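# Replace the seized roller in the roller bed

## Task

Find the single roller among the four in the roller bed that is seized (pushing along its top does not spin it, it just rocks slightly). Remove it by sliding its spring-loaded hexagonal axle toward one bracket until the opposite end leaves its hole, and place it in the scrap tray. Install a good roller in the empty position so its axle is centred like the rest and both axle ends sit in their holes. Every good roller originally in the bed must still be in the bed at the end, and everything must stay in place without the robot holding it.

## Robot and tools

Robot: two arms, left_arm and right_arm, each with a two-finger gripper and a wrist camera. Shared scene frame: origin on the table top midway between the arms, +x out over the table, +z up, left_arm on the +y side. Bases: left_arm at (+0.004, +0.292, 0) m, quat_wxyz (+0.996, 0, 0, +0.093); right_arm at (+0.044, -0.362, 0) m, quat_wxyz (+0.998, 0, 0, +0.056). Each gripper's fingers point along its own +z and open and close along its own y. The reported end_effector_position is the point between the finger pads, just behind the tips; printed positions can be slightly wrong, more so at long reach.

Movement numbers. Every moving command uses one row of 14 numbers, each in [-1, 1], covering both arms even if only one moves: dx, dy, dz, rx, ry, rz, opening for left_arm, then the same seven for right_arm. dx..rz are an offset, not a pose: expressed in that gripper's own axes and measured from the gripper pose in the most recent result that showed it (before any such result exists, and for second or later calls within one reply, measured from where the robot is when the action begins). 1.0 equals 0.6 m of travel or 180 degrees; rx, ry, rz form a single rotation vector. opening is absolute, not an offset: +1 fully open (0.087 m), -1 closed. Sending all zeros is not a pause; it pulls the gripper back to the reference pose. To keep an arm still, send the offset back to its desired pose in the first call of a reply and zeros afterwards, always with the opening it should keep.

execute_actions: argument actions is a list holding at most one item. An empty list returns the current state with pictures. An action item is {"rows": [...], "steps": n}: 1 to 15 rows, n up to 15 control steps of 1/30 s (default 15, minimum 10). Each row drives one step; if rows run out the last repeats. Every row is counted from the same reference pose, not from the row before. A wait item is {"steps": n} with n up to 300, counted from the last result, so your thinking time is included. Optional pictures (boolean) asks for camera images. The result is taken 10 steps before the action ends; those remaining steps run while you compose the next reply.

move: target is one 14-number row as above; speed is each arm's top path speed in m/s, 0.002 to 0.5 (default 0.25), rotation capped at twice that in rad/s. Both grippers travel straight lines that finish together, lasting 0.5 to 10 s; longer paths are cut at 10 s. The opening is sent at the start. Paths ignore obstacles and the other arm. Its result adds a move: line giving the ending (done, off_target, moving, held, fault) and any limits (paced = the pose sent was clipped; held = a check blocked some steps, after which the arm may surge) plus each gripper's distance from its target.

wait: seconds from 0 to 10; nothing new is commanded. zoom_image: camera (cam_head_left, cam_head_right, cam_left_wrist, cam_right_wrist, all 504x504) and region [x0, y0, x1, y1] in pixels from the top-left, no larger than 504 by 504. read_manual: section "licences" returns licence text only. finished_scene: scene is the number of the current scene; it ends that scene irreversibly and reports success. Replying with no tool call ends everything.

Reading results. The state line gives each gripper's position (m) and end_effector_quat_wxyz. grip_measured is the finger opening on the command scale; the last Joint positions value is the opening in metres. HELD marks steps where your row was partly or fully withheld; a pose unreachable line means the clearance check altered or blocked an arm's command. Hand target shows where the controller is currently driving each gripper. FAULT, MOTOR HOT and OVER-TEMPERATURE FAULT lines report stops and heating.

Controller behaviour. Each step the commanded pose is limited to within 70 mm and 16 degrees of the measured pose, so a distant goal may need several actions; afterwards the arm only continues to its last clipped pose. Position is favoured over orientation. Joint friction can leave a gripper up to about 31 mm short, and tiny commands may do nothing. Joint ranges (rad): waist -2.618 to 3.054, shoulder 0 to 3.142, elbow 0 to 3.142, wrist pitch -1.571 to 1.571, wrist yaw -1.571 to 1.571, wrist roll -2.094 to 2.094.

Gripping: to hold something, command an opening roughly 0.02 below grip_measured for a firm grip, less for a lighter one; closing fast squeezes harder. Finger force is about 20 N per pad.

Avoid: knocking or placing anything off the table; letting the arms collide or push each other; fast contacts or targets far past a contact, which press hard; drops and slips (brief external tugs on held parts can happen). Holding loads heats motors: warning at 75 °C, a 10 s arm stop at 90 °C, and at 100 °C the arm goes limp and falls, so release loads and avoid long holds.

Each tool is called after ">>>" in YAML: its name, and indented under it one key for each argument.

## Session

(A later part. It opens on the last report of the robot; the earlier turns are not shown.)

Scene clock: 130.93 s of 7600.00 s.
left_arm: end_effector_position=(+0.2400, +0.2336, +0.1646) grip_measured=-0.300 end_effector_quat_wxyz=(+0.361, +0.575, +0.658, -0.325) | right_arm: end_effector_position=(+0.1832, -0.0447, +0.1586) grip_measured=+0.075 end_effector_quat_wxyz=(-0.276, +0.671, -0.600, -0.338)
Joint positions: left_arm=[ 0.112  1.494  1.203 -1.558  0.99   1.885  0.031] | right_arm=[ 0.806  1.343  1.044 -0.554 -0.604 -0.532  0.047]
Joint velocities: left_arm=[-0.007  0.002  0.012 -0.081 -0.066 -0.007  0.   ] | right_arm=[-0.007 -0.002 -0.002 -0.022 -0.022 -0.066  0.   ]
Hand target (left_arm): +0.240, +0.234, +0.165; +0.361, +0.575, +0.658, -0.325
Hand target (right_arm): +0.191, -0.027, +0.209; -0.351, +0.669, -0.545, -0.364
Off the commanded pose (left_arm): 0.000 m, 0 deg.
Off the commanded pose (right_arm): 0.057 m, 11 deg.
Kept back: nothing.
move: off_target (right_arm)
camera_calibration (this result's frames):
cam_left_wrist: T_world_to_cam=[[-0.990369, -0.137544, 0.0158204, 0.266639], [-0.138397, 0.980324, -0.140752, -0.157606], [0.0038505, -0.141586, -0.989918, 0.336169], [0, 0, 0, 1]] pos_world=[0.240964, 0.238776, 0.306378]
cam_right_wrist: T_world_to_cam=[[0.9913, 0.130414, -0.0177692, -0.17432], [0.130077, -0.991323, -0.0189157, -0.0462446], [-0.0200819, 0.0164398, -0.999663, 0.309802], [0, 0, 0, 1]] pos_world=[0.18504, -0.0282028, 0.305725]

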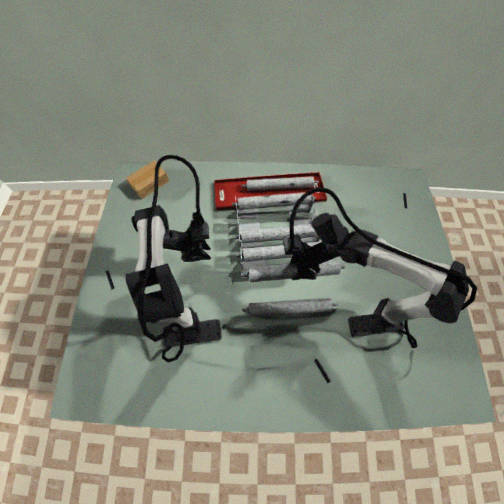

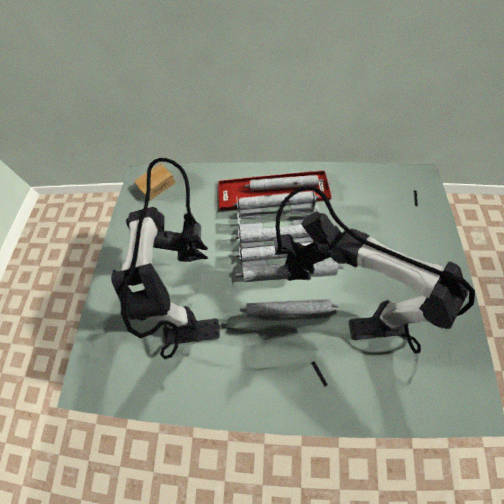

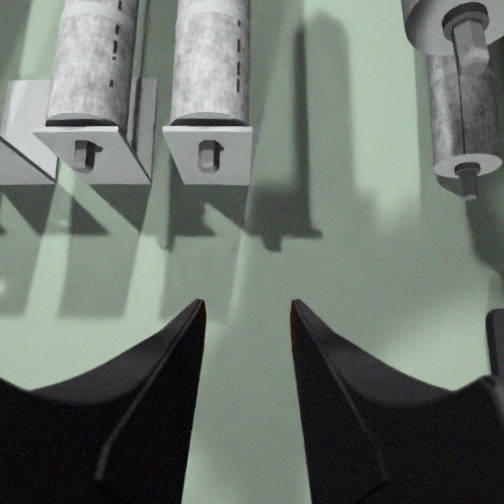

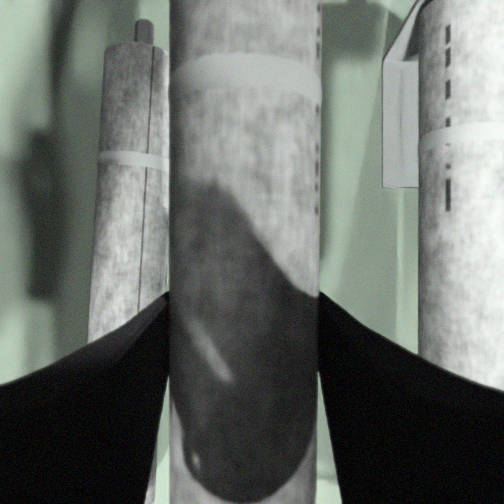

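>>> move:
  target: [-0.027,0.31,0.042,0,0,0,-0.3,-0.069,-0.45,-0.034,0,-0.04,-0.04,0.03]
  speed: 0.15

Scene clock: 135.00 s of 7600.00 s.
left_arm: end_effector_position=(+0.4267, +0.2314, +0.1632) grip_measured=-0.300 end_effector_quat_wxyz=(+0.363, +0.577, +0.660, -0.316) | right_arm: end_effector_position=(+0.4471, -0.0137, +0.1585) grip_measured=+0.075 end_effector_quat_wxyz=(-0.284, +0.684, -0.581, -0.337)
Joint positions: left_arm=[-0.029  2.14   2.021 -1.485  1.005  1.613  0.031] | right_arm=[ 0.399  2.386  2.436 -1.209 -0.84  -1.036  0.047]
Joint velocities: left_arm=[ 0.007 -0.037  0.012 -0.007 -0.066  0.022 -0.002] | right_arm=[-0.007  0.007  0.046 -0.051  0.022 -0.066 -0.   ]
Hand target (left_arm): +0.428, +0.227, +0.163; +0.363, +0.574, +0.659, -0.324
Hand target (right_arm): +0.448, -0.001, +0.195; -0.333, +0.686, -0.538, -0.360
Off the commanded pose (left_arm): 0.004 m, 1 deg.
Off the commanded pose (right_arm): 0.039 m, 8 deg.
Kept back: nothing.
move: off_target (right_arm)
camera_calibration (this result's frames):
cam_left_wrist: T_world_to_cam=[[-0.989483, -0.144649, -0.000183528, 0.455221], [-0.143368, 0.980887, -0.13155, -0.129379], [0.0192085, -0.13014, -0.99131, 0.324775], [0, 0, 0, 1]] pos_world=[0.425646, 0.235019, 0.305016]
cam_right_wrist: T_world_to_cam=[[0.986263, 0.164595, 0.0139353, -0.442264], [0.164951, -0.985839, -0.0302027, -0.0636377], [0.00876676, 0.0320864, -0.999447, 0.301741], [0, 0, 0, 1]] pos_world=[0.44404, 0.000376029, 0.305815]

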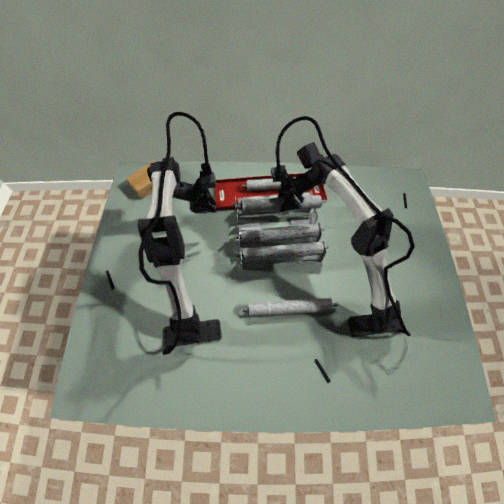

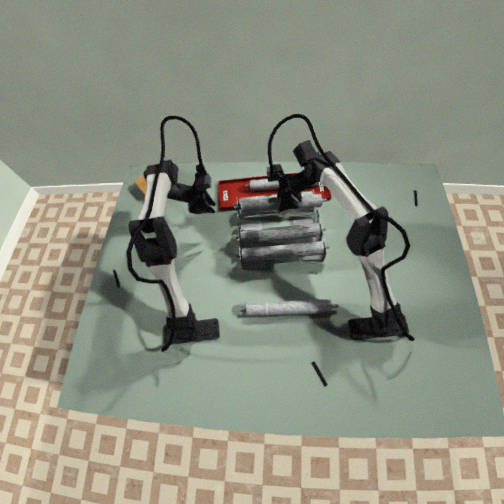

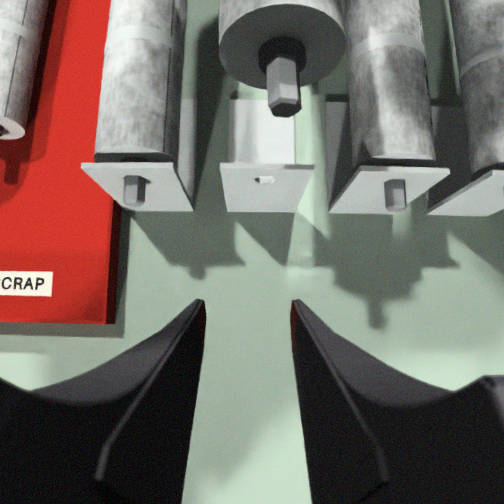

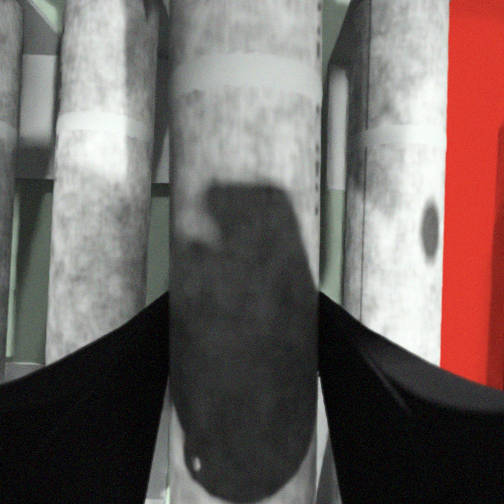

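>>> execute_actions:
  actions:
    - {"rows":[[-0.005,-0.004,0.008,0,0,0,-0.3,-0.062,0,-0.022,0.003,-0.0355,-0.026,0.03],[-0.01,-0.008,0.017,0,0,0,-0.3,-0.062,0,-0.022,0.003,-0.0355,-0.026,0.03],[-0.015,-0.012,0.026,0,0,0,-0.3,-0.062,0,-0.022,0.003,-0.0355,-0.026,0.03],[-0.02,-0.016,0.035,0,0,0,-0.3,-0.062,0,-0.022,0.003,-0.0355,-0.026,0.03],[-0.025,-0.02,0.044,0,0,0,-0.3,-0.062,0,-0.022,0.003,-0.0355,-0.026,0.03],[-0.03,-0.024,0.052,0,0,0,-0.3,-0.062,0,-0.022,0.003,-0.0355,-0.026,0.03],[-0.035,-0.024,0.061,0,0,0,-0.3,-0.062,0,-0.022,0.003,-0.0355,-0.026,0.03],[-0.04,-0.024,0.07,0,0,0,-0.3,-0.062,0,-0.022,0.003,-0.0355,-0.026,0.03],[-0.045,-0.024,0.078,0,0,0,-0.3,-0.062,0,-0.022,0.003,-0.0355,-0.026,0.03],[-0.05,-0.024,0.087,0,0,0,-0.3,-0.062,0,-0.022,0.003,-0.0355,-0.026,0.03],[-0.055,-0.024,0.096,0,0,0,-0.3,-0.062,0,-0.022,0.003,-0.0355,-0.026,0.03],[-0.06,-0.024,0.104,0,0,0,-0.3,-0.062,0,-0.022,0.003,-0.0355,-0.026,0.03],[-0.064,-0.024,0.111,0,0,0,-0.3,-0.062,0,-0.022,0.003,-0.0355,-0.026,0.03],[-0.067,-0.024,0.117,0,0,0,-0.3,-0.062,0,-0.022,0.003,-0.0355,-0.026,0.03],[-0.07,-0.024,0.122,0,0,0,-0.3,-0.062,0,-0.022,0.003,-0.0355,-0.026,0.03]],"steps":15}

>>> wait:
  seconds: 0.4

Scene clock: 137.40 s of 7600.00 s.
left_arm: end_effector_position=(+0.4211, +0.2205, +0.1557) grip_measured=-0.300 end_effector_quat_wxyz=(+0.356, +0.574, +0.663, -0.324) | right_arm: end_effector_position=(+0.4463, -0.0144, +0.1572) grip_measured=+0.075 end_effector_quat_wxyz=(-0.282, +0.687, -0.579, -0.337)
Joint positions: left_arm=[-0.053  2.115  1.953 -1.431  1.005  1.572  0.031] | right_arm=[ 0.399  2.389  2.439 -1.218 -0.84  -1.046  0.047]
Joint velocities: left_arm=[-0.374 -0.31  -0.72   0.491 -0.037 -0.462 -0.001] | right_arm=[-0.002  0.002 -0.007 -0.037 -0.037 -0.051  0.001]
Steps of this call (steps 1 to 67: nothing new was sent; steps 68 to 72: the first 5 steps of this action). Readings (end_effector_position):
68: left_arm (+0.4267, +0.2313, +0.1628) | right_arm (+0.4461, -0.0144, +0.1572)
69: left_arm (+0.4268, +0.2307, +0.1619) | right_arm (+0.4461, -0.0144, +0.1572)
71: left_arm (+0.4238, +0.2254, +0.1580) | right_arm (+0.4462, -0.0144, +0.1572)
72: the state above

Scene clock: 138.13 s of 7600.00 s.
left_arm: end_effector_position=(+0.4245, +0.1437, +0.1566) grip_measured=-0.300 end_effector_quat_wxyz=(+0.355, +0.581, +0.653, -0.332) | right_arm: end_effector_position=(+0.4460, -0.0146, +0.1570) grip_measured=+0.075 end_effector_quat_wxyz=(-0.281, +0.688, -0.578, -0.337)
Joint positions: left_arm=[-0.238  2.05   1.846 -1.141  0.998  1.279  0.031] | right_arm=[ 0.399  2.389  2.439 -1.22  -0.84  -1.051  0.047]
Joint velocities: left_arm=[ 0.027 -0.002 -0.002  0.095  0.022 -0.11  -0.001] | right_arm=[ 0.012 -0.027  0.017 -0.007  0.022  0.022 -0.001]
Hand target (left_arm): +0.424, +0.146, +0.163; +0.361, +0.580, +0.654, -0.324
Hand target (right_arm): +0.444, -0.004, +0.196; -0.330, +0.689, -0.537, -0.359
Off the commanded pose (left_arm): 0.004 m, 2 deg.
Off the commanded pose (right_arm): 0.041 m, 8 deg.
Kept back: nothing.
Steps of this call (steps 1 to 10: the last 10 steps of your previous action; steps 11 to 22: nothing new was sent). Readings (end_effector_position):
1: left_arm (+0.4182, +0.2143, +0.1539) | right_arm (+0.4462, -0.0144, +0.1571)
2: left_arm (+0.4153, +0.2072, +0.1526) | right_arm (+0.4463, -0.0144, +0.1571)
4: left_arm (+0.4124, +0.1920, +0.1524) | right_arm (+0.4462, -0.0145, +0.1571)
8: left_arm (+0.4141, +0.1641, +0.1554) | right_arm (+0.4461, -0.0145, +0.1571)
22: the state above
camera_calibration (this result's frames):
cam_left_wrist: T_world_to_cam=[[-0.99321, -0.113964, 0.0233846, 0.433819], [-0.116126, 0.983303, -0.140106, -0.0550686], [-0.00702716, -0.14187, -0.98986, 0.319508], [0, 0, 0, 1]] pos_world=[0.426723, 0.148917, 0.298408]
cam_right_wrist: T_world_to_cam=[[0.984747, 0.173408, 0.0142449, -0.440317], [0.173734, -0.984442, -0.0262584, -0.068836], [0.00946987, 0.0283327, -0.999554, 0.299954], [0, 0, 0, 1]] pos_world=[0.442719, 0.0000908502, 0.304285]

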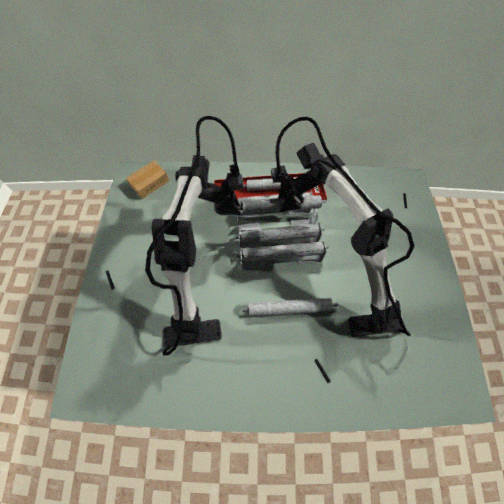

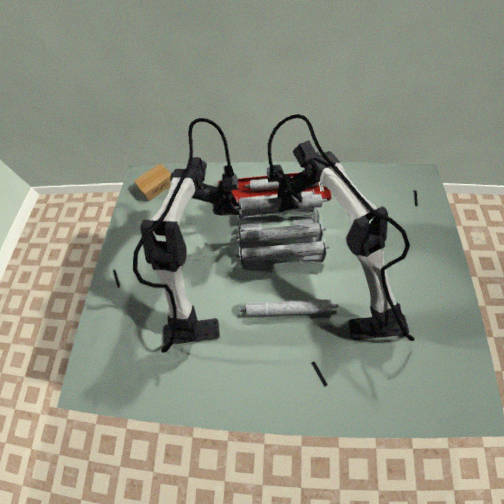

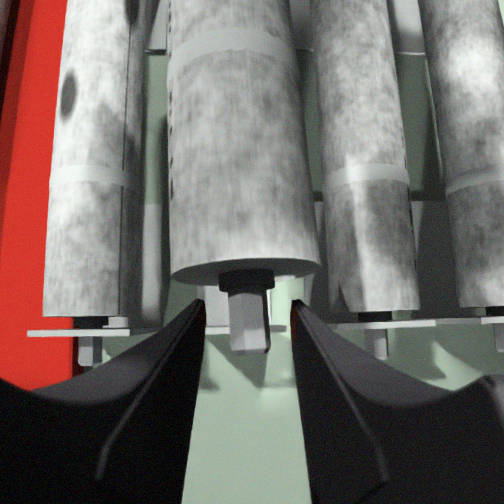

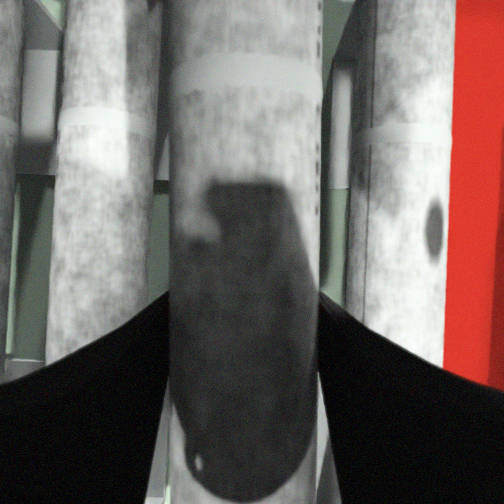

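>>> execute_actions:
  actions:
    - {"rows":[[0,0,0,0,0,0,-0.6,-0.062,0,-0.024,0.003,-0.0355,-0.026,0.03],[0,0,0,0,0,0,-0.82,-0.062,0,-0.024,0.003,-0.0355,-0.026,0.03],[0,0,0,0,0,0,-0.82,-0.062,0,-0.024,0.003,-0.0355,-0.026,0.03],[0,0,0,0,0,0,-0.82,-0.062,0,-0.024,0.003,-0.0355,-0.026,0.03],[0,0,0,0,0,0,-0.82,-0.062,0,-0.024,0.003,-0.0355,-0.026,0.03],[0,0,0,0,0,0,-0.82,-0.062,0,-0.024,0.003,-0.0355,-0.026,0.03],[0,0.001,0,-0.012,0,0.019,-0.82,-0.062,0,-0.024,0.003,-0.0355,-0.026,0.03],[0,0.002,0,-0.024,0,0.038,-0.82,-0.062,0,-0.024,0.003,-0.0355,-0.026,0.03],[0,0.003,0,-0.036,0,0.057,-0.82,-0.062,0,-0.024,0.003,-0.0355,-0.026,0.03],[0,0.004,0,-0.048,0,0.076,-0.82,-0.062,0,-0.024,0.003,-0.0355,-0.026,0.03],[0,0.005,0,-0.06,0,0.095,-0.82,-0.062,0,-0.024,0.003,-0.0355,-0.026,0.03],[0,0.006,0,-0.072,0,0.114,-0.82,-0.062,0,-0.024,0.003,-0.0355,-0.026,0.03],[0,0.007,0,-0.084,0,0.133,-0.82,-0.062,0,-0.024,0.003,-0.0355,-0.026,0.03],[0,0.007,0,-0.093,0,0.148,-0.82,-0.062,0,-0.024,0.003,-0.0355,-0.026,0.03]],"steps":15}

>>> wait:
  seconds: 0.4

Scene clock: 139.20 s of 7600.00 s.
left_arm: end_effector_position=(+0.4239, +0.1437, +0.1566) grip_measured=-0.748 end_effector_quat_wxyz=(+0.353, +0.579, +0.655, -0.334) | right_arm: end_effector_position=(+0.4461, -0.0149, +0.1568) grip_measured=+0.075 end_effector_quat_wxyz=(-0.281, +0.689, -0.577, -0.336)
Joint positions: left_arm=[-0.238  2.05   1.846 -1.142  0.998  1.273  0.011] | right_arm=[ 0.399  2.389  2.439 -1.222 -0.839 -1.055  0.047]
Joint velocities: left_arm=[-0.017  0.002 -0.002 -0.022 -0.007 -0.022 -0.001] | right_arm=[ 0.007  0.002 -0.012 -0.007  0.007  0.007 -0.   ]
Steps of this call (steps 1 to 27: nothing new was sent; steps 28 to 32: the first 5 steps of this action). Readings (end_effector_position):
28: left_arm (+0.4253, +0.1437, +0.1568) | right_arm (+0.4460, -0.0146, +0.1570)
29: left_arm (+0.4250, +0.1437, +0.1567) | right_arm (+0.4459, -0.0147, +0.1569)
31: left_arm (+0.4242, +0.1436, +0.1567) | right_arm (+0.4461, -0.0149, +0.1568)
32: the state above

Scene clock: 139.93 s of 7600.00 s.
left_arm: end_effector_position=(+0.4245, +0.1436, +0.1578) grip_measured=-0.747 end_effector_quat_wxyz=(+0.454, +0.655, +0.566, -0.213) | right_arm: end_effector_position=(+0.4422, -0.0149, +0.1560) grip_measured=+0.075 end_effector_quat_wxyz=(-0.276, +0.690, -0.577, -0.339)
Joint positions: left_arm=[-0.253  1.802  1.449 -0.688  0.957  1.37   0.011] | right_arm=[ 0.402  2.389  2.439 -1.237 -0.841 -1.062  0.047]
Joint velocities: left_arm=[ 0.027 -0.002 -0.002  0.022 -0.007 -0.007 -0.001] | right_arm=[ 0.017  0.007 -0.002  0.051 -0.007  0.066 -0.   ]
Hand target (left_arm): +0.428, +0.144, +0.160; +0.461, +0.666, +0.555, -0.190
Hand target (right_arm): +0.442, -0.006, +0.195; -0.327, +0.692, -0.534, -0.359
Off the commanded pose (left_arm): 0.004 m, 10 deg; orientation clipped at the last step of the last action.
Off the commanded pose (right_arm): 0.041 m, 8 deg.
Kept back: nothing.
Steps of this call (steps 1 to 10: the last 10 steps of your previous action; steps 11 to 22: nothing new was sent). Readings (end_effector_position):
1: left_arm (+0.4238, +0.1437, +0.1566) | right_arm (+0.4460, -0.0149, +0.1567)
2: left_arm (+0.4240, +0.1436, +0.1559) | right_arm (+0.4461, -0.0149, +0.1567)
4: left_arm (+0.4222, +0.1439, +0.1522) | right_arm (+0.4457, -0.0150, +0.1567)
8: left_arm (+0.4166, +0.1439, +0.1505) | right_arm (+0.4395, -0.0151, +0.1564)
22: the state above
camera_calibration (this result's frames):
cam_left_wrist: T_world_to_cam=[[-0.933959, -0.0633866, -0.351715, 0.460562], [-0.0177765, 0.991167, -0.131425, -0.0990431], [0.356939, -0.116493, -0.926835, 0.152568], [0, 0, 0, 1]] pos_world=[0.373928, 0.145135, 0.290375]
cam_right_wrist: T_world_to_cam=[[0.982887, 0.184074, 0.00698888, -0.43436], [0.184185, -0.982652, -0.021683, -0.0738362], [0.00287635, 0.0225992, -0.99974, 0.301865], [0, 0, 0, 1]] pos_world=[0.439658, 0.000577311, 0.303222]

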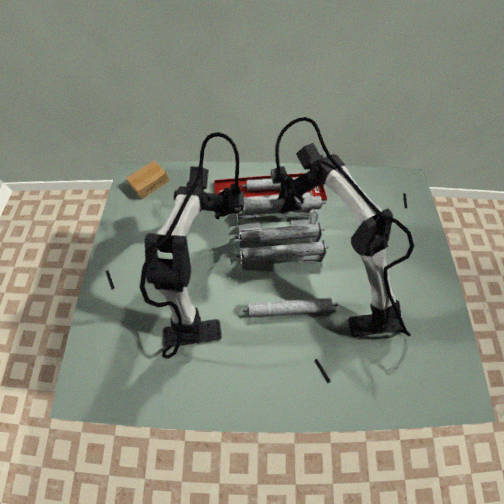

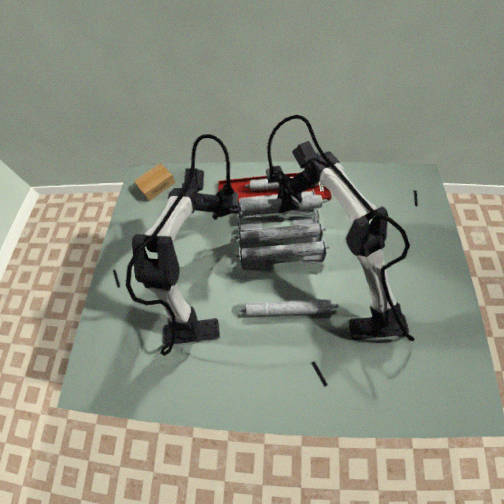

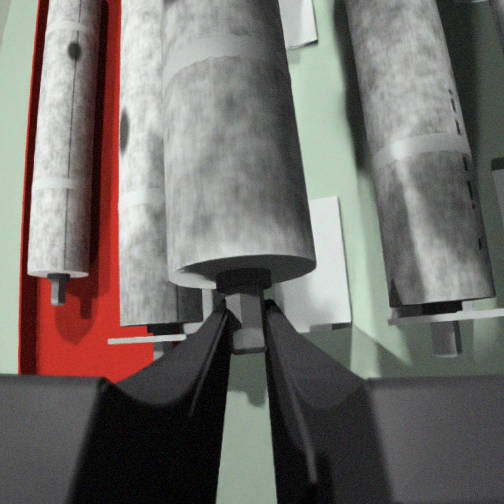

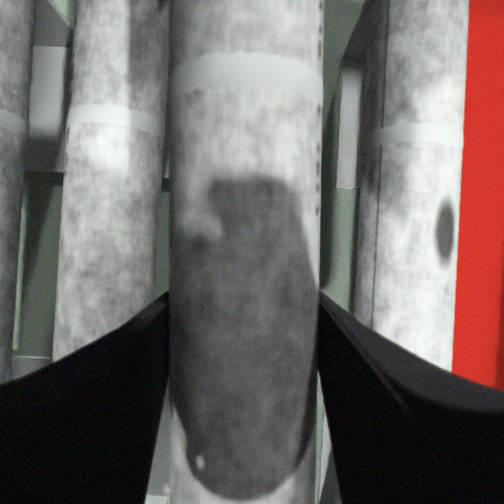

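>>> zoom_image:
  camera: "cam_left_wrist"
  region: [190, 250, 310, 370]

Region (190, 250, 310, 370) of cam_left_wrist's 504x504 image, scaled by 4.200, with more detail than that image has.

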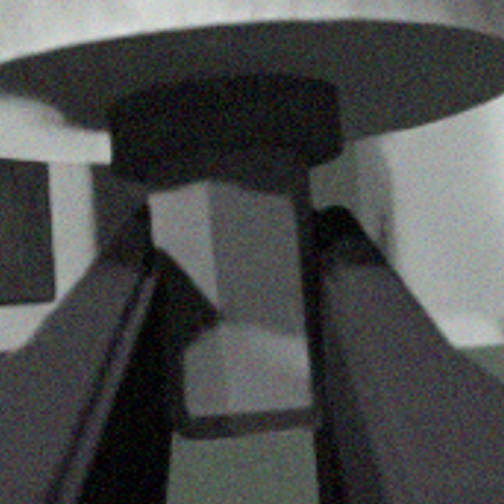

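>>> execute_actions:
  actions:
    - {"rows":[[0,0.001,0,-0.015,0,0.024,-0.82,-0.062,-0.006,-0.024,0.003,-0.0355,-0.024,0.03],[0,0.002,0,-0.024,0,0.038,-0.82,-0.062,-0.006,-0.024,0.003,-0.0355,-0.024,0.03],[0,0.003,0,-0.033,0,0.053,-0.82,-0.062,-0.006,-0.024,0.003,-0.0355,-0.024,0.03],[0,0.004,0,-0.042,0,0.067,-0.82,-0.062,-0.006,-0.024,0.003,-0.0355,-0.024,0.03],[0,0.005,0,-0.051,0,0.082,-0.82,-0.062,-0.006,-0.024,0.003,-0.0355,-0.024,0.03],[0,0.006,0,-0.06,0,0.096,-0.82,-0.062,-0.006,-0.024,0.003,-0.0355,-0.024,0.03],[0,0.007,0,-0.068,0,0.109,-0.82,-0.062,-0.006,-0.024,0.003,-0.0355,-0.024,0.03],[0,0.008,0,-0.074,0,0.119,-0.82,-0.062,-0.006,-0.024,0.003,-0.0355,-0.024,0.03]],"steps":15}

>>> wait:
  seconds: 0.3

Scene clock: 141.33 s of 7600.00 s.
left_arm: end_effector_position=(+0.4204, +0.1440, +0.1519) grip_measured=-0.746 end_effector_quat_wxyz=(+0.480, +0.668, +0.539, -0.181) | right_arm: end_effector_position=(+0.4394, -0.0153, +0.1559) grip_measured=+0.075 end_effector_quat_wxyz=(-0.271, +0.689, -0.577, -0.343)
Joint positions: left_arm=[-0.253  1.737  1.311 -0.536  0.954  1.395  0.011] | right_arm=[ 0.402  2.389  2.439 -1.249 -0.847 -1.063  0.047]
Joint velocities: left_arm=[-0.032 -0.559 -1.087  1.326 -0.022  0.212  0.001] | right_arm=[-0.002 -0.012 -0.002 -0.168 -0.051 -0.081  0.   ]
Steps of this call (steps 1 to 37: nothing new was sent; steps 38 to 42: the first 5 steps of this action). Readings (end_effector_position):
38: left_arm (+0.4254, +0.1438, +0.1574) | right_arm (+0.4430, -0.0148, +0.1560)
39: left_arm (+0.4248, +0.1438, +0.1562) | right_arm (+0.4430, -0.0149, +0.1559)
41: left_arm (+0.4218, +0.1442, +0.1526) | right_arm (+0.4410, -0.0152, +0.1559)
42: the state above

Scene clock: 141.97 s of 7600.00 s.
left_arm: end_effector_position=(+0.4265, +0.1412, +0.1555) grip_measured=-0.748 end_effector_quat_wxyz=(+0.553, +0.691, +0.458, -0.082) | right_arm: end_effector_position=(+0.4397, -0.0174, +0.1542) grip_measured=+0.075 end_effector_quat_wxyz=(-0.268, +0.691, -0.580, -0.338)
Joint positions: left_arm=[-0.264  1.628  1.053 -0.111  0.938  1.423  0.011] | right_arm=[ 0.402  2.389  2.439 -1.255 -0.834 -1.066  0.047]
Joint velocities: left_arm=[-0.027  0.017 -0.046  0.037 -0.051 -0.066  0.001] | right_arm=[ 0.002  0.002  0.012  0.007  0.037 -0.007 -0.001]
Hand target (left_arm): +0.429, +0.144, +0.161; +0.558, +0.691, +0.456, -0.061
Hand target (right_arm): +0.441, -0.006, +0.194; -0.323, +0.692, -0.535, -0.361
Off the commanded pose (left_arm): 0.005 m, 3 deg.
Off the commanded pose (right_arm): 0.043 m, 9 deg.
Kept back: nothing.
Steps of this call (steps 1 to 10: the last 10 steps of your previous action; steps 11 to 19: nothing new was sent). Readings (end_effector_position):
1: left_arm (+0.4192, +0.1435, +0.1518) | right_arm (+0.4381, -0.0156, +0.1558)
2: left_arm (+0.4185, +0.1431, +0.1524) | right_arm (+0.4369, -0.0160, +0.1557)
4: left_arm (+0.4179, +0.1424, +0.1548) | right_arm (+0.4353, -0.0166, +0.1555)
8: left_arm (+0.4201, +0.1416, +0.1550) | right_arm (+0.4353, -0.0170, +0.1551)
19: the state above
camera_calibration (this result's frames):
cam_left_wrist: T_world_to_cam=[[-0.724389, -0.0408634, -0.688179, 0.421191], [0.0559077, 0.991472, -0.117722, -0.130504], [0.68712, -0.123751, -0.715927, -0.0231666], [0, 0, 0, 1]] pos_world=[0.328321, 0.143735, 0.257906]
cam_right_wrist: T_world_to_cam=[[0.982903, 0.184062, -0.0046926, -0.429671], [0.184014, -0.982881, -0.00919616, -0.0777281], [-0.00630493, 0.00817543, -0.999947, 0.303898], [0, 0, 0, 1]] pos_world=[0.438544, 0.000204391, 0.301151]

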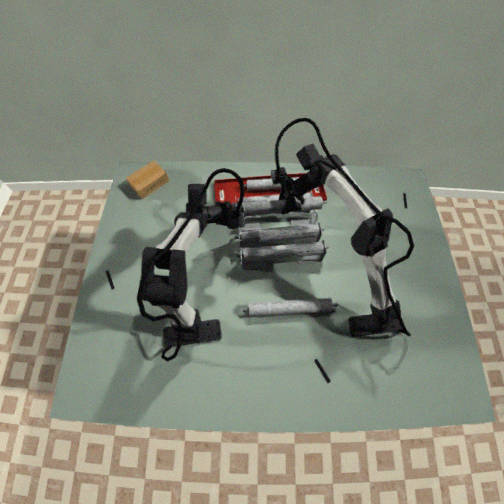

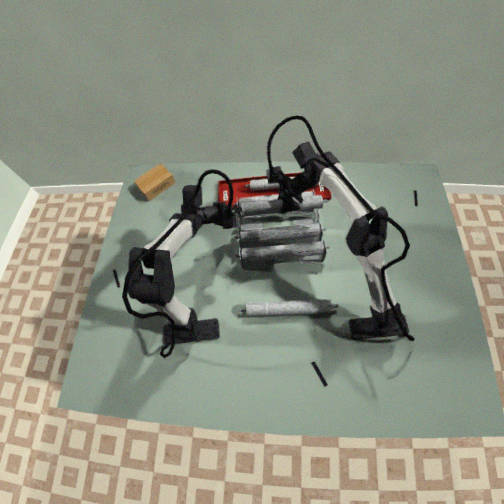

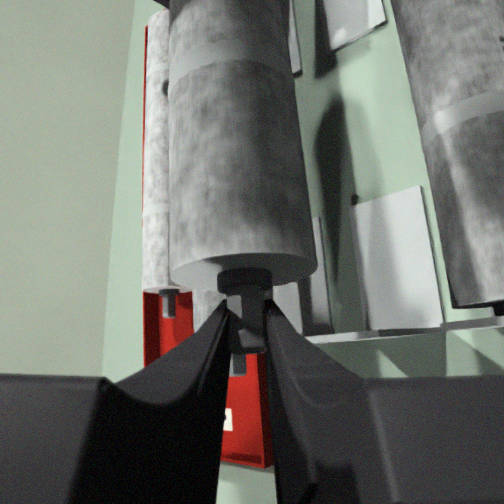

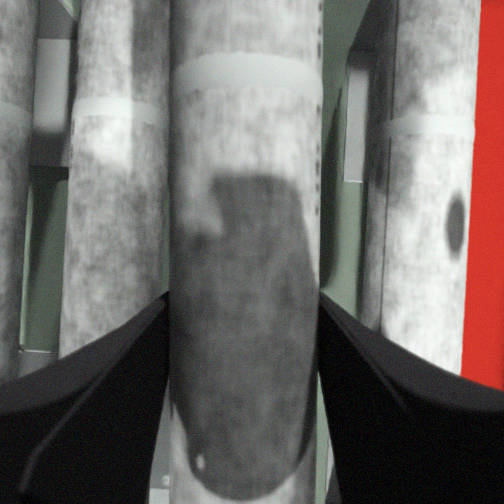

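>>> execute_actions:
  actions:
    - {"rows":[[0,0,0,0,0,0,-0.3,-0.062,-0.006,-0.024,0.003,-0.0355,-0.024,0.03],[0,0,0,0,0,0,-0.3,-0.062,-0.006,-0.024,0.003,-0.0355,-0.024,0.03],[0,0,0,0,0,0,-0.3,-0.062,-0.006,-0.024,0.003,-0.0355,-0.024,0.03],[0,0,0,0,0,0,-0.3,-0.062,-0.006,-0.024,0.003,-0.0355,-0.024,0.03],[0.006,0,-0.01,0,0,0,-0.3,-0.059,-0.006,-0.028,0.003,-0.0355,-0.024,0.03],[0.012,0,-0.02,0,0,0,-0.3,-0.056,-0.006,-0.032,0.003,-0.0355,-0.024,0.03],[0.018,0,-0.03,0,0,0,-0.3,-0.053,-0.006,-0.036,0.003,-0.0355,-0.024,0.03],[0.024,0,-0.04,0,0,0,-0.3,-0.05,-0.008,-0.04,0.003,-0.0355,-0.024,0.03],[0.03,0,-0.05,0,0,0,-0.3,-0.047,-0.01,-0.044,0.003,-0.0355,-0.024,0.03],[0.036,0,-0.06,0,0,0,-0.3,-0.044,-0.013,-0.048,0.003,-0.0355,-0.024,0.03],[0.042,0,-0.07,0,0,0,-0.3,-0.04,-0.016,-0.052,0.003,-0.0355,-0.024,0.03],[0.048,0,-0.08,0,0,0,-0.3,-0.035,-0.02,-0.056,0.008,-0.0355,-0.02,0.03]],"steps":15}

>>> wait:
  seconds: 0.3

Scene clock: 143.13 s of 7600.00 s.
left_arm: end_effector_position=(+0.4269, +0.1417, +0.1555) grip_measured=-0.301 end_effector_quat_wxyz=(+0.553, +0.691, +0.457, -0.080) | right_arm: end_effector_position=(+0.4387, -0.0183, +0.1538) grip_measured=+0.075 end_effector_quat_wxyz=(-0.266, +0.692, -0.580, -0.338)
Joint positions: left_arm=[-0.263  1.628  1.052 -0.109  0.937  1.424  0.031] | right_arm=[ 0.402  2.389  2.439 -1.263 -0.834 -1.073  0.047]
Joint velocities: left_arm=[ 0.027  0.012  0.007 -0.11   0.11   0.081  0.003] | right_arm=[-0.007 -0.002 -0.002 -0.051  0.022 -0.037 -0.   ]
Steps of this call (steps 1 to 30: nothing new was sent; steps 31 to 35: the first 5 steps of this action). Readings (end_effector_position):
31: left_arm (+0.4270, +0.1413, +0.1557) | right_arm (+0.4402, -0.0173, +0.1542)
32: left_arm (+0.4270, +0.1413, +0.1557) | right_arm (+0.4399, -0.0175, +0.1541)
34: left_arm (+0.4270, +0.1413, +0.1557) | right_arm (+0.4389, -0.0179, +0.1539)
35: the state above

Scene clock: 143.77 s of 7600.00 s.
left_arm: end_effector_position=(+0.4228, +0.2005, +0.1519) grip_measured=-0.300 end_effector_quat_wxyz=(+0.552, +0.686, +0.469, -0.075) | right_arm: end_effector_position=(+0.4537, -0.0447, +0.1568) grip_measured=+0.075 end_effector_quat_wxyz=(-0.274, +0.684, -0.587, -0.334)
Joint positions: left_arm=[-0.092  1.628  1.077 -0.295  1.04   1.61   0.031] | right_arm=[ 0.339  2.391  2.456 -1.308 -0.847 -1.122  0.047]
Joint velocities: left_arm=[-0.002  0.012 -0.022 -0.037 -0.051  0.037  0.001] | right_arm=[ 0.002 -0.012 -0.002 -0.007  0.022  0.037  0.001]
Hand target (left_arm): +0.424, +0.197, +0.155; +0.555, +0.689, +0.459, -0.079
Hand target (right_arm): +0.453, -0.030, +0.191; -0.321, +0.686, -0.547, -0.357
Off the commanded pose (left_arm): 0.005 m, 2 deg.
Off the commanded pose (right_arm): 0.038 m, 8 deg.
Kept back: nothing.
Steps of this call (steps 1 to 10: the last 10 steps of your previous action; steps 11 to 19: nothing new was sent). Readings (end_effector_position):
1: left_arm (+0.4266, +0.1432, +0.1551) | right_arm (+0.4385, -0.0188, +0.1536)
2: left_arm (+0.4265, +0.1464, +0.1545) | right_arm (+0.4384, -0.0194, +0.1535)
4: left_arm (+0.4273, +0.1590, +0.1530) | right_arm (+0.4387, -0.0220, +0.1535)
8: left_arm (+0.4279, +0.1925, +0.1493) | right_arm (+0.4444, -0.0324, +0.1549)
19: the state above
camera_calibration (this result's frames):
cam_left_wrist: T_world_to_cam=[[-0.726047, -0.0589972, -0.68511, 0.422339], [0.0273661, 0.993044, -0.114516, -0.178271], [0.687101, -0.101893, -0.719382, -0.0197835], [0, 0, 0, 1]] pos_world=[0.32511, 0.199932, 0.254702]
cam_right_wrist: T_world_to_cam=[[0.986918, 0.161224, -0.000801213, -0.441813], [0.161206, -0.986861, -0.0108423, -0.0966582], [-0.00253873, 0.0105713, -0.999941, 0.305252], [0, 0, 0, 1]] pos_world=[0.45239, -0.0273844, 0.303832]

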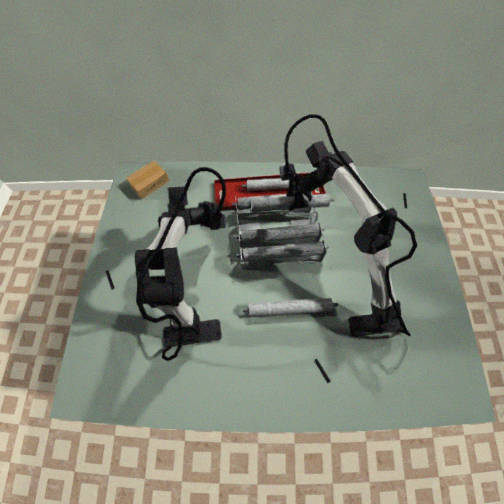

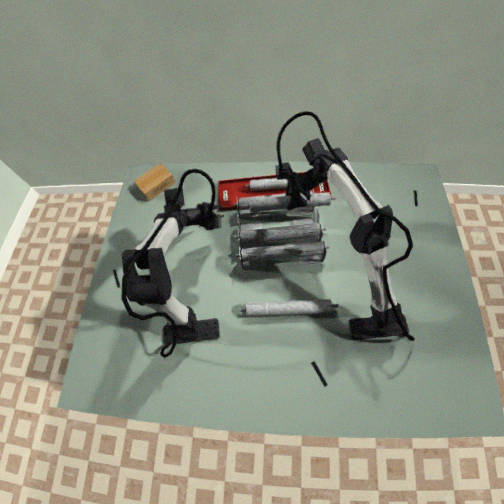

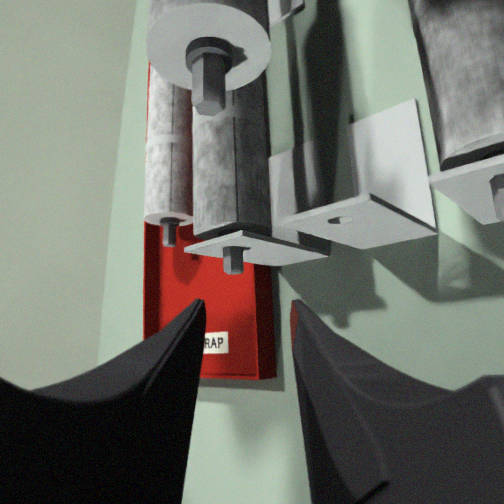

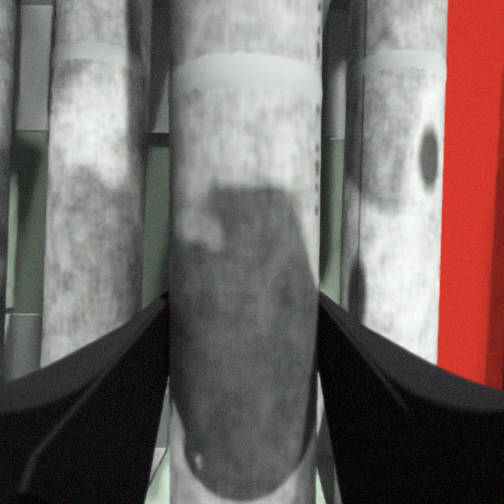

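>>> execute_actions:
  actions:
    - {"rows":[[0,0,0,0,0,0,-0.3,-0.055,0,-0.014,0.012,-0.032,-0.018,0.03],[0,0,0,0,0,0,-0.3,-0.05,0,-0.01,0.012,-0.029,-0.018,0.03],[0,0,0,0,0,0,-0.3,-0.046,0,-0.007,0.012,-0.025,-0.018,0.03],[0,0,0,0,0,0,-0.3,-0.042,0,-0.003,0.012,-0.022,-0.018,0.03],[0,0,0,0,0,0,-0.3,-0.037,0,0,0.012,-0.019,-0.018,0.03],[0,0,0,0,0,0,-0.3,-0.033,0,0.004,0.012,-0.015,-0.018,0.03],[0,0,0,0,0,0,-0.3,-0.029,0,0.007,0.012,-0.012,-0.018,0.03],[0,0,0,0,0,0,-0.3,-0.024,0,0.011,0.012,-0.009,-0.018,0.03],[0,0,0,0,0,0,-0.3,-0.02,0,0.014,0.012,-0.005,-0.018,0.03],[0,0,0,0,0,0,-0.3,-0.016,0,0.018,0.012,-0.002,-0.018,0.03],[0,0,0,0,0,0,-0.3,-0.011,0,0.021,0.012,0.002,-0.018,0.03],[0,0,0,0,0,0,-0.3,-0.007,0,0.025,0.012,0.005,-0.018,0.03],[0,0,0,0,0,0,-0.3,-0.003,0,0.028,0.012,0.008,-0.018,0.03],[0,0,0,0,0,0,-0.3,0.002,0,0.032,0.012,0.012,-0.018,0.03],[0,0,0,0,0,0,-0.3,0.006,0,0.035,0.012,0.015,-0.018,0.03]],"steps":15}

>>> wait:
  seconds: 0.4

Scene clock: 145.40 s of 7600.00 s.
left_arm: end_effector_position=(+0.4216, +0.1999, +0.1513) grip_measured=-0.300 end_effector_quat_wxyz=(+0.551, +0.687, +0.467, -0.077) | right_arm: end_effector_position=(+0.4519, -0.0473, +0.1444) grip_measured=+0.075 end_effector_quat_wxyz=(-0.263, +0.681, -0.596, -0.333)
Joint positions: left_arm=[-0.092  1.628  1.077 -0.304  1.043  1.618  0.031] | right_arm=[ 0.34   2.377  2.388 -1.272 -0.834 -1.112  0.047]
Joint velocities: left_arm=[ 0.027 -0.007 -0.002 -0.051  0.022 -0.081 -0.001] | right_arm=[-0.002 -0.085 -0.52   0.198  0.125  0.037 -0.   ]
Steps of this call (steps 1 to 44: nothing new was sent; steps 45 to 49: the first 5 steps of this action). Readings (end_effector_position):
45: left_arm (+0.4216, +0.1999, +0.1513) | right_arm (+0.4533, -0.0449, +0.1556)
46: left_arm (+0.4216, +0.1999, +0.1513) | right_arm (+0.4532, -0.0451, +0.1543)
48: left_arm (+0.4216, +0.1999, +0.1513) | right_arm (+0.4524, -0.0464, +0.1485)
49: the state above

Scene clock: 146.13 s of 7600.00 s.
left_arm: end_effector_position=(+0.4216, +0.1999, +0.1513) grip_measured=-0.300 end_effector_quat_wxyz=(+0.551, +0.687, +0.467, -0.077) | right_arm: end_effector_position=(+0.4474, -0.0489, +0.1010) grip_measured=+0.075 end_effector_quat_wxyz=(-0.223, +0.699, -0.615, -0.290)
Joint positions: left_arm=[-0.092  1.628  1.077 -0.304  1.043  1.618  0.031] | right_arm=[ 0.379  2.375  2.264 -1.194 -0.709 -1.108  0.047]
Joint velocities: left_arm=[ 0.007 -0.007 -0.007  0.037  0.022 -0.022 -0.001] | right_arm=[-0.007  0.012  0.002 -0.022  0.007 -0.007 -0.   ]
Hand target (left_arm): +0.423, +0.200, +0.152; +0.552, +0.686, +0.469, -0.075
Hand target (right_arm): +0.449, -0.032, +0.141; -0.280, +0.704, -0.580, -0.300
Off the commanded pose (left_arm): 0.002 m, 0 deg.
Off the commanded pose (right_arm): 0.044 m, 8 deg.
Kept back: nothing.
Steps of this call (steps 1 to 10: the last 10 steps of your previous action; steps 11 to 22: nothing new was sent). Readings (end_effector_position):
1: left_arm (+0.4216, +0.1999, +0.1513) | right_arm (+0.4515, -0.0483, +0.1399)
2: left_arm (+0.4216, +0.1999, +0.1513) | right_arm (+0.4510, -0.0492, +0.1349)
4: left_arm (+0.4216, +0.1999, +0.1513) | right_arm (+0.4498, -0.0505, +0.1250)
8: left_arm (+0.4216, +0.1999, +0.1513) | right_arm (+0.4472, -0.0507, +0.1104)
22: the state above
camera_calibration (this result's frames):
cam_left_wrist: T_world_to_cam=[[-0.727358, -0.0551917, -0.684035, 0.420658], [0.0327169, 0.992839, -0.114897, -0.17985], [0.685477, -0.105951, -0.720344, -0.0176905], [0, 0, 0, 1]] pos_world=[0.32398, 0.199905, 0.254337]
cam_right_wrist: T_world_to_cam=[[0.9885, 0.14848, -0.0286739, -0.433443], [0.151003, -0.979387, 0.134158, -0.110153], [-0.00816312, -0.136945, -0.990545, 0.243859], [0, 0, 0, 1]] pos_world=[0.447082, -0.01013, 0.243902]

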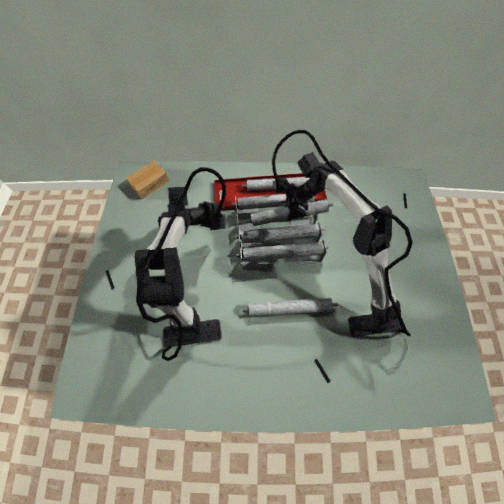

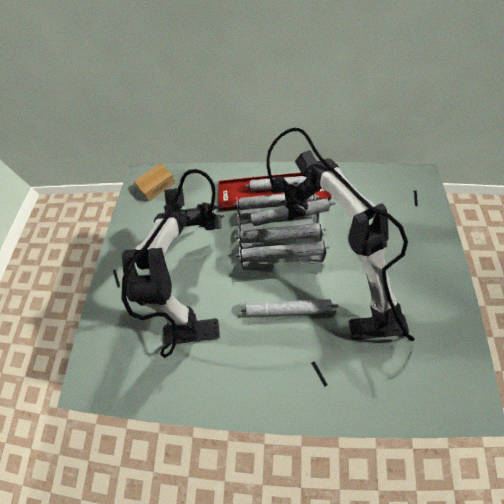

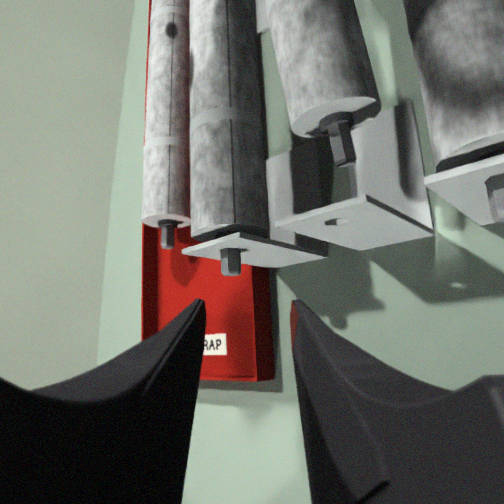

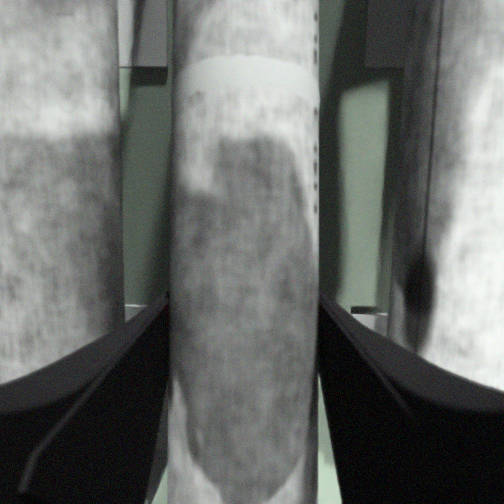

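>>> execute_actions:
  actions:
    - {"rows":[[0,0,0,0,0,0,-0.3,-0.067,-0.009,-0.029,0.014,-0.031,-0.027,0.03],[0,0,0,0,0,0,-0.3,-0.069,-0.011,-0.027,0.014,-0.031,-0.027,0.03],[0,0,0,0,0,0,-0.3,-0.071,-0.013,-0.025,0.014,-0.031,-0.027,0.03],[0,0,0,0,0,0,-0.3,-0.073,-0.015,-0.023,0.014,-0.031,-0.027,0.03],[0,0,0,0,0,0,-0.3,-0.075,-0.017,-0.021,0.014,-0.031,-0.027,0.03],[0,0,0,0,0,0,-0.3,-0.078,-0.019,-0.019,0.014,-0.031,-0.027,0.03],[0,0,0,0,0,0,-0.3,-0.08,-0.02,-0.017,0.014,-0.031,-0.027,0.03],[0,0,0,0,0,0,-0.3,-0.082,-0.02,-0.015,0.014,-0.031,-0.027,0.03],[0,0,0,0,0,0,-0.3,-0.084,-0.02,-0.013,0.014,-0.031,-0.027,0.03],[0,0,0,0,0,0,-0.3,-0.087,-0.02,-0.011,0.014,-0.031,-0.027,0.03],[0,0,0,0,0,0,-0.3,-0.09,-0.02,-0.009,0.014,-0.031,-0.027,0.03]],"steps":15}

>>> wait:
  seconds: 0.4

Scene clock: 147.97 s of 7600.00 s.
left_arm: end_effector_position=(+0.4216, +0.1999, +0.1513) grip_measured=-0.300 end_effector_quat_wxyz=(+0.551, +0.687, +0.467, -0.077) | right_arm: end_effector_position=(+0.4481, -0.0485, +0.1026) grip_measured=+0.075 end_effector_quat_wxyz=(-0.224, +0.699, -0.615, -0.288)
Joint positions: left_arm=[-0.092  1.628  1.077 -0.304  1.043  1.618  0.031] | right_arm=[ 0.38   2.375  2.271 -1.196 -0.705 -1.106  0.047]
Joint velocities: left_arm=[-0.012  0.007  0.007  0.007 -0.037 -0.081  0.   ] | right_arm=[ 0.027 -0.017  0.159  0.022  0.11   0.007 -0.   ]
Steps of this call (steps 1 to 50: nothing new was sent; steps 51 to 55: the first 5 steps of this action). Readings (end_effector_position):
51: left_arm (+0.4216, +0.1999, +0.1513) | right_arm (+0.4475, -0.0488, +0.1011)
52: left_arm (+0.4216, +0.1999, +0.1513) | right_arm (+0.4475, -0.0488, +0.1011)
54: left_arm (+0.4216, +0.1999, +0.1513) | right_arm (+0.4476, -0.0487, +0.1016)
55: the state above

Scene clock: 148.70 s of 7600.00 s.
left_arm: end_effector_position=(+0.4216, +0.1999, +0.1513) grip_measured=-0.300 end_effector_quat_wxyz=(+0.551, +0.687, +0.467, -0.077) | right_arm: end_effector_position=(+0.4519, -0.0304, +0.1080) grip_measured=+0.075 end_effector_quat_wxyz=(-0.233, +0.703, -0.609, -0.283)
Joint positions: left_arm=[-0.092  1.628  1.077 -0.304  1.043  1.618  0.031] | right_arm=[ 0.41   2.418  2.364 -1.203 -0.695 -1.077  0.047]
Joint velocities: left_arm=[ 0.002 -0.017  0.002  0.007 -0.007  0.007  0.001] | right_arm=[ 0.012 -0.007 -0.027  0.037 -0.007 -0.022 -0.   ]
Hand target (left_arm): +0.422, +0.200, +0.151; +0.551, +0.687, +0.467, -0.077
Hand target (right_arm): +0.455, -0.014, +0.142; -0.281, +0.704, -0.579, -0.299
Off the commanded pose (left_arm): 0.000 m, 0 deg.
Off the commanded pose (right_arm): 0.038 m, 7 deg.
Kept back: nothing.
Steps of this call (steps 1 to 10: the last 10 steps of your previous action; steps 11 to 22: nothing new was sent). Readings (end_effector_position):
1: left_arm (+0.4216, +0.1999, +0.1513) | right_arm (+0.4489, -0.0482, +0.1037)
2: left_arm (+0.4216, +0.1999, +0.1513) | right_arm (+0.4500, -0.0470, +0.1057)
4: left_arm (+0.4216, +0.1999, +0.1513) | right_arm (+0.4524, -0.0436, +0.1093)
8: left_arm (+0.4216, +0.1999, +0.1513) | right_arm (+0.4537, -0.0350, +0.1136)
22: the state above
camera_calibration (this result's frames):
cam_left_wrist: T_world_to_cam=[[-0.727358, -0.0551917, -0.684035, 0.420658], [0.0327169, 0.992839, -0.114897, -0.17985], [0.685477, -0.105951, -0.720344, -0.0176905], [0, 0, 0, 1]] pos_world=[0.32398, 0.199905, 0.254337]
cam_right_wrist: T_world_to_cam=[[0.988258, 0.152792, 0.0000357542, -0.443285], [0.151474, -0.979769, 0.130801, -0.0934936], [0.0200204, -0.12926, -0.991409, 0.240943], [0, 0, 0, 1]] pos_world=[0.447418, 0.00727254, 0.251118]

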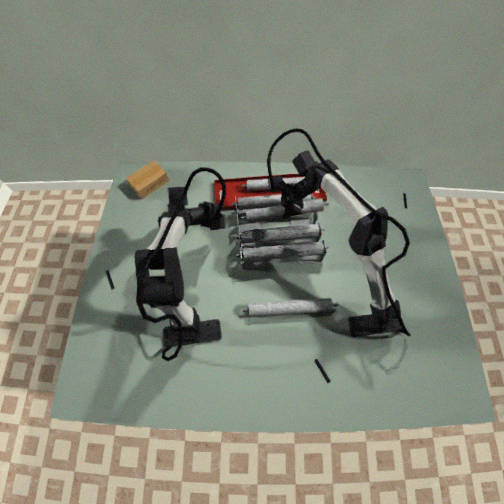

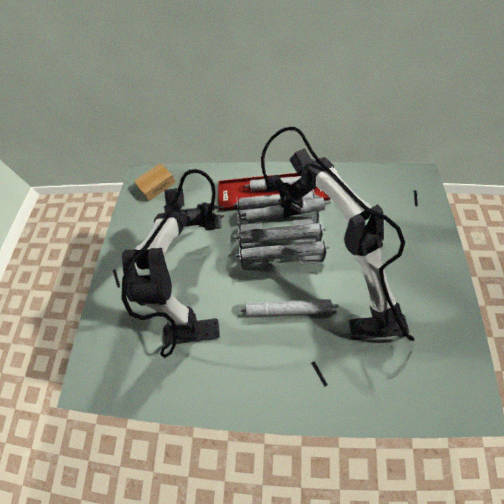

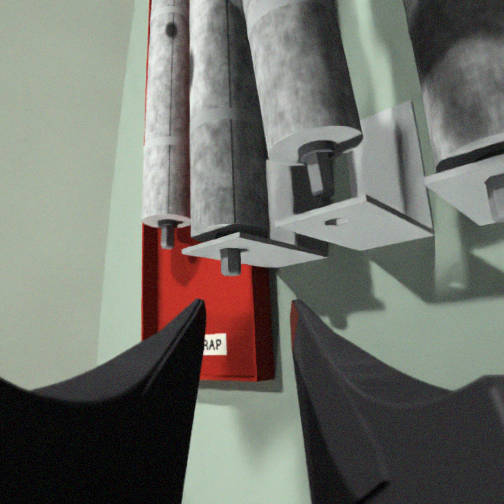

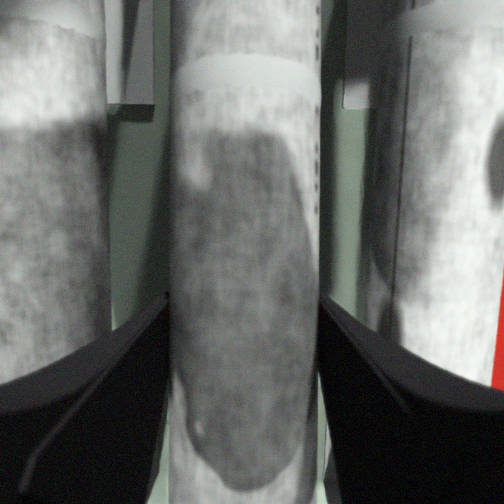

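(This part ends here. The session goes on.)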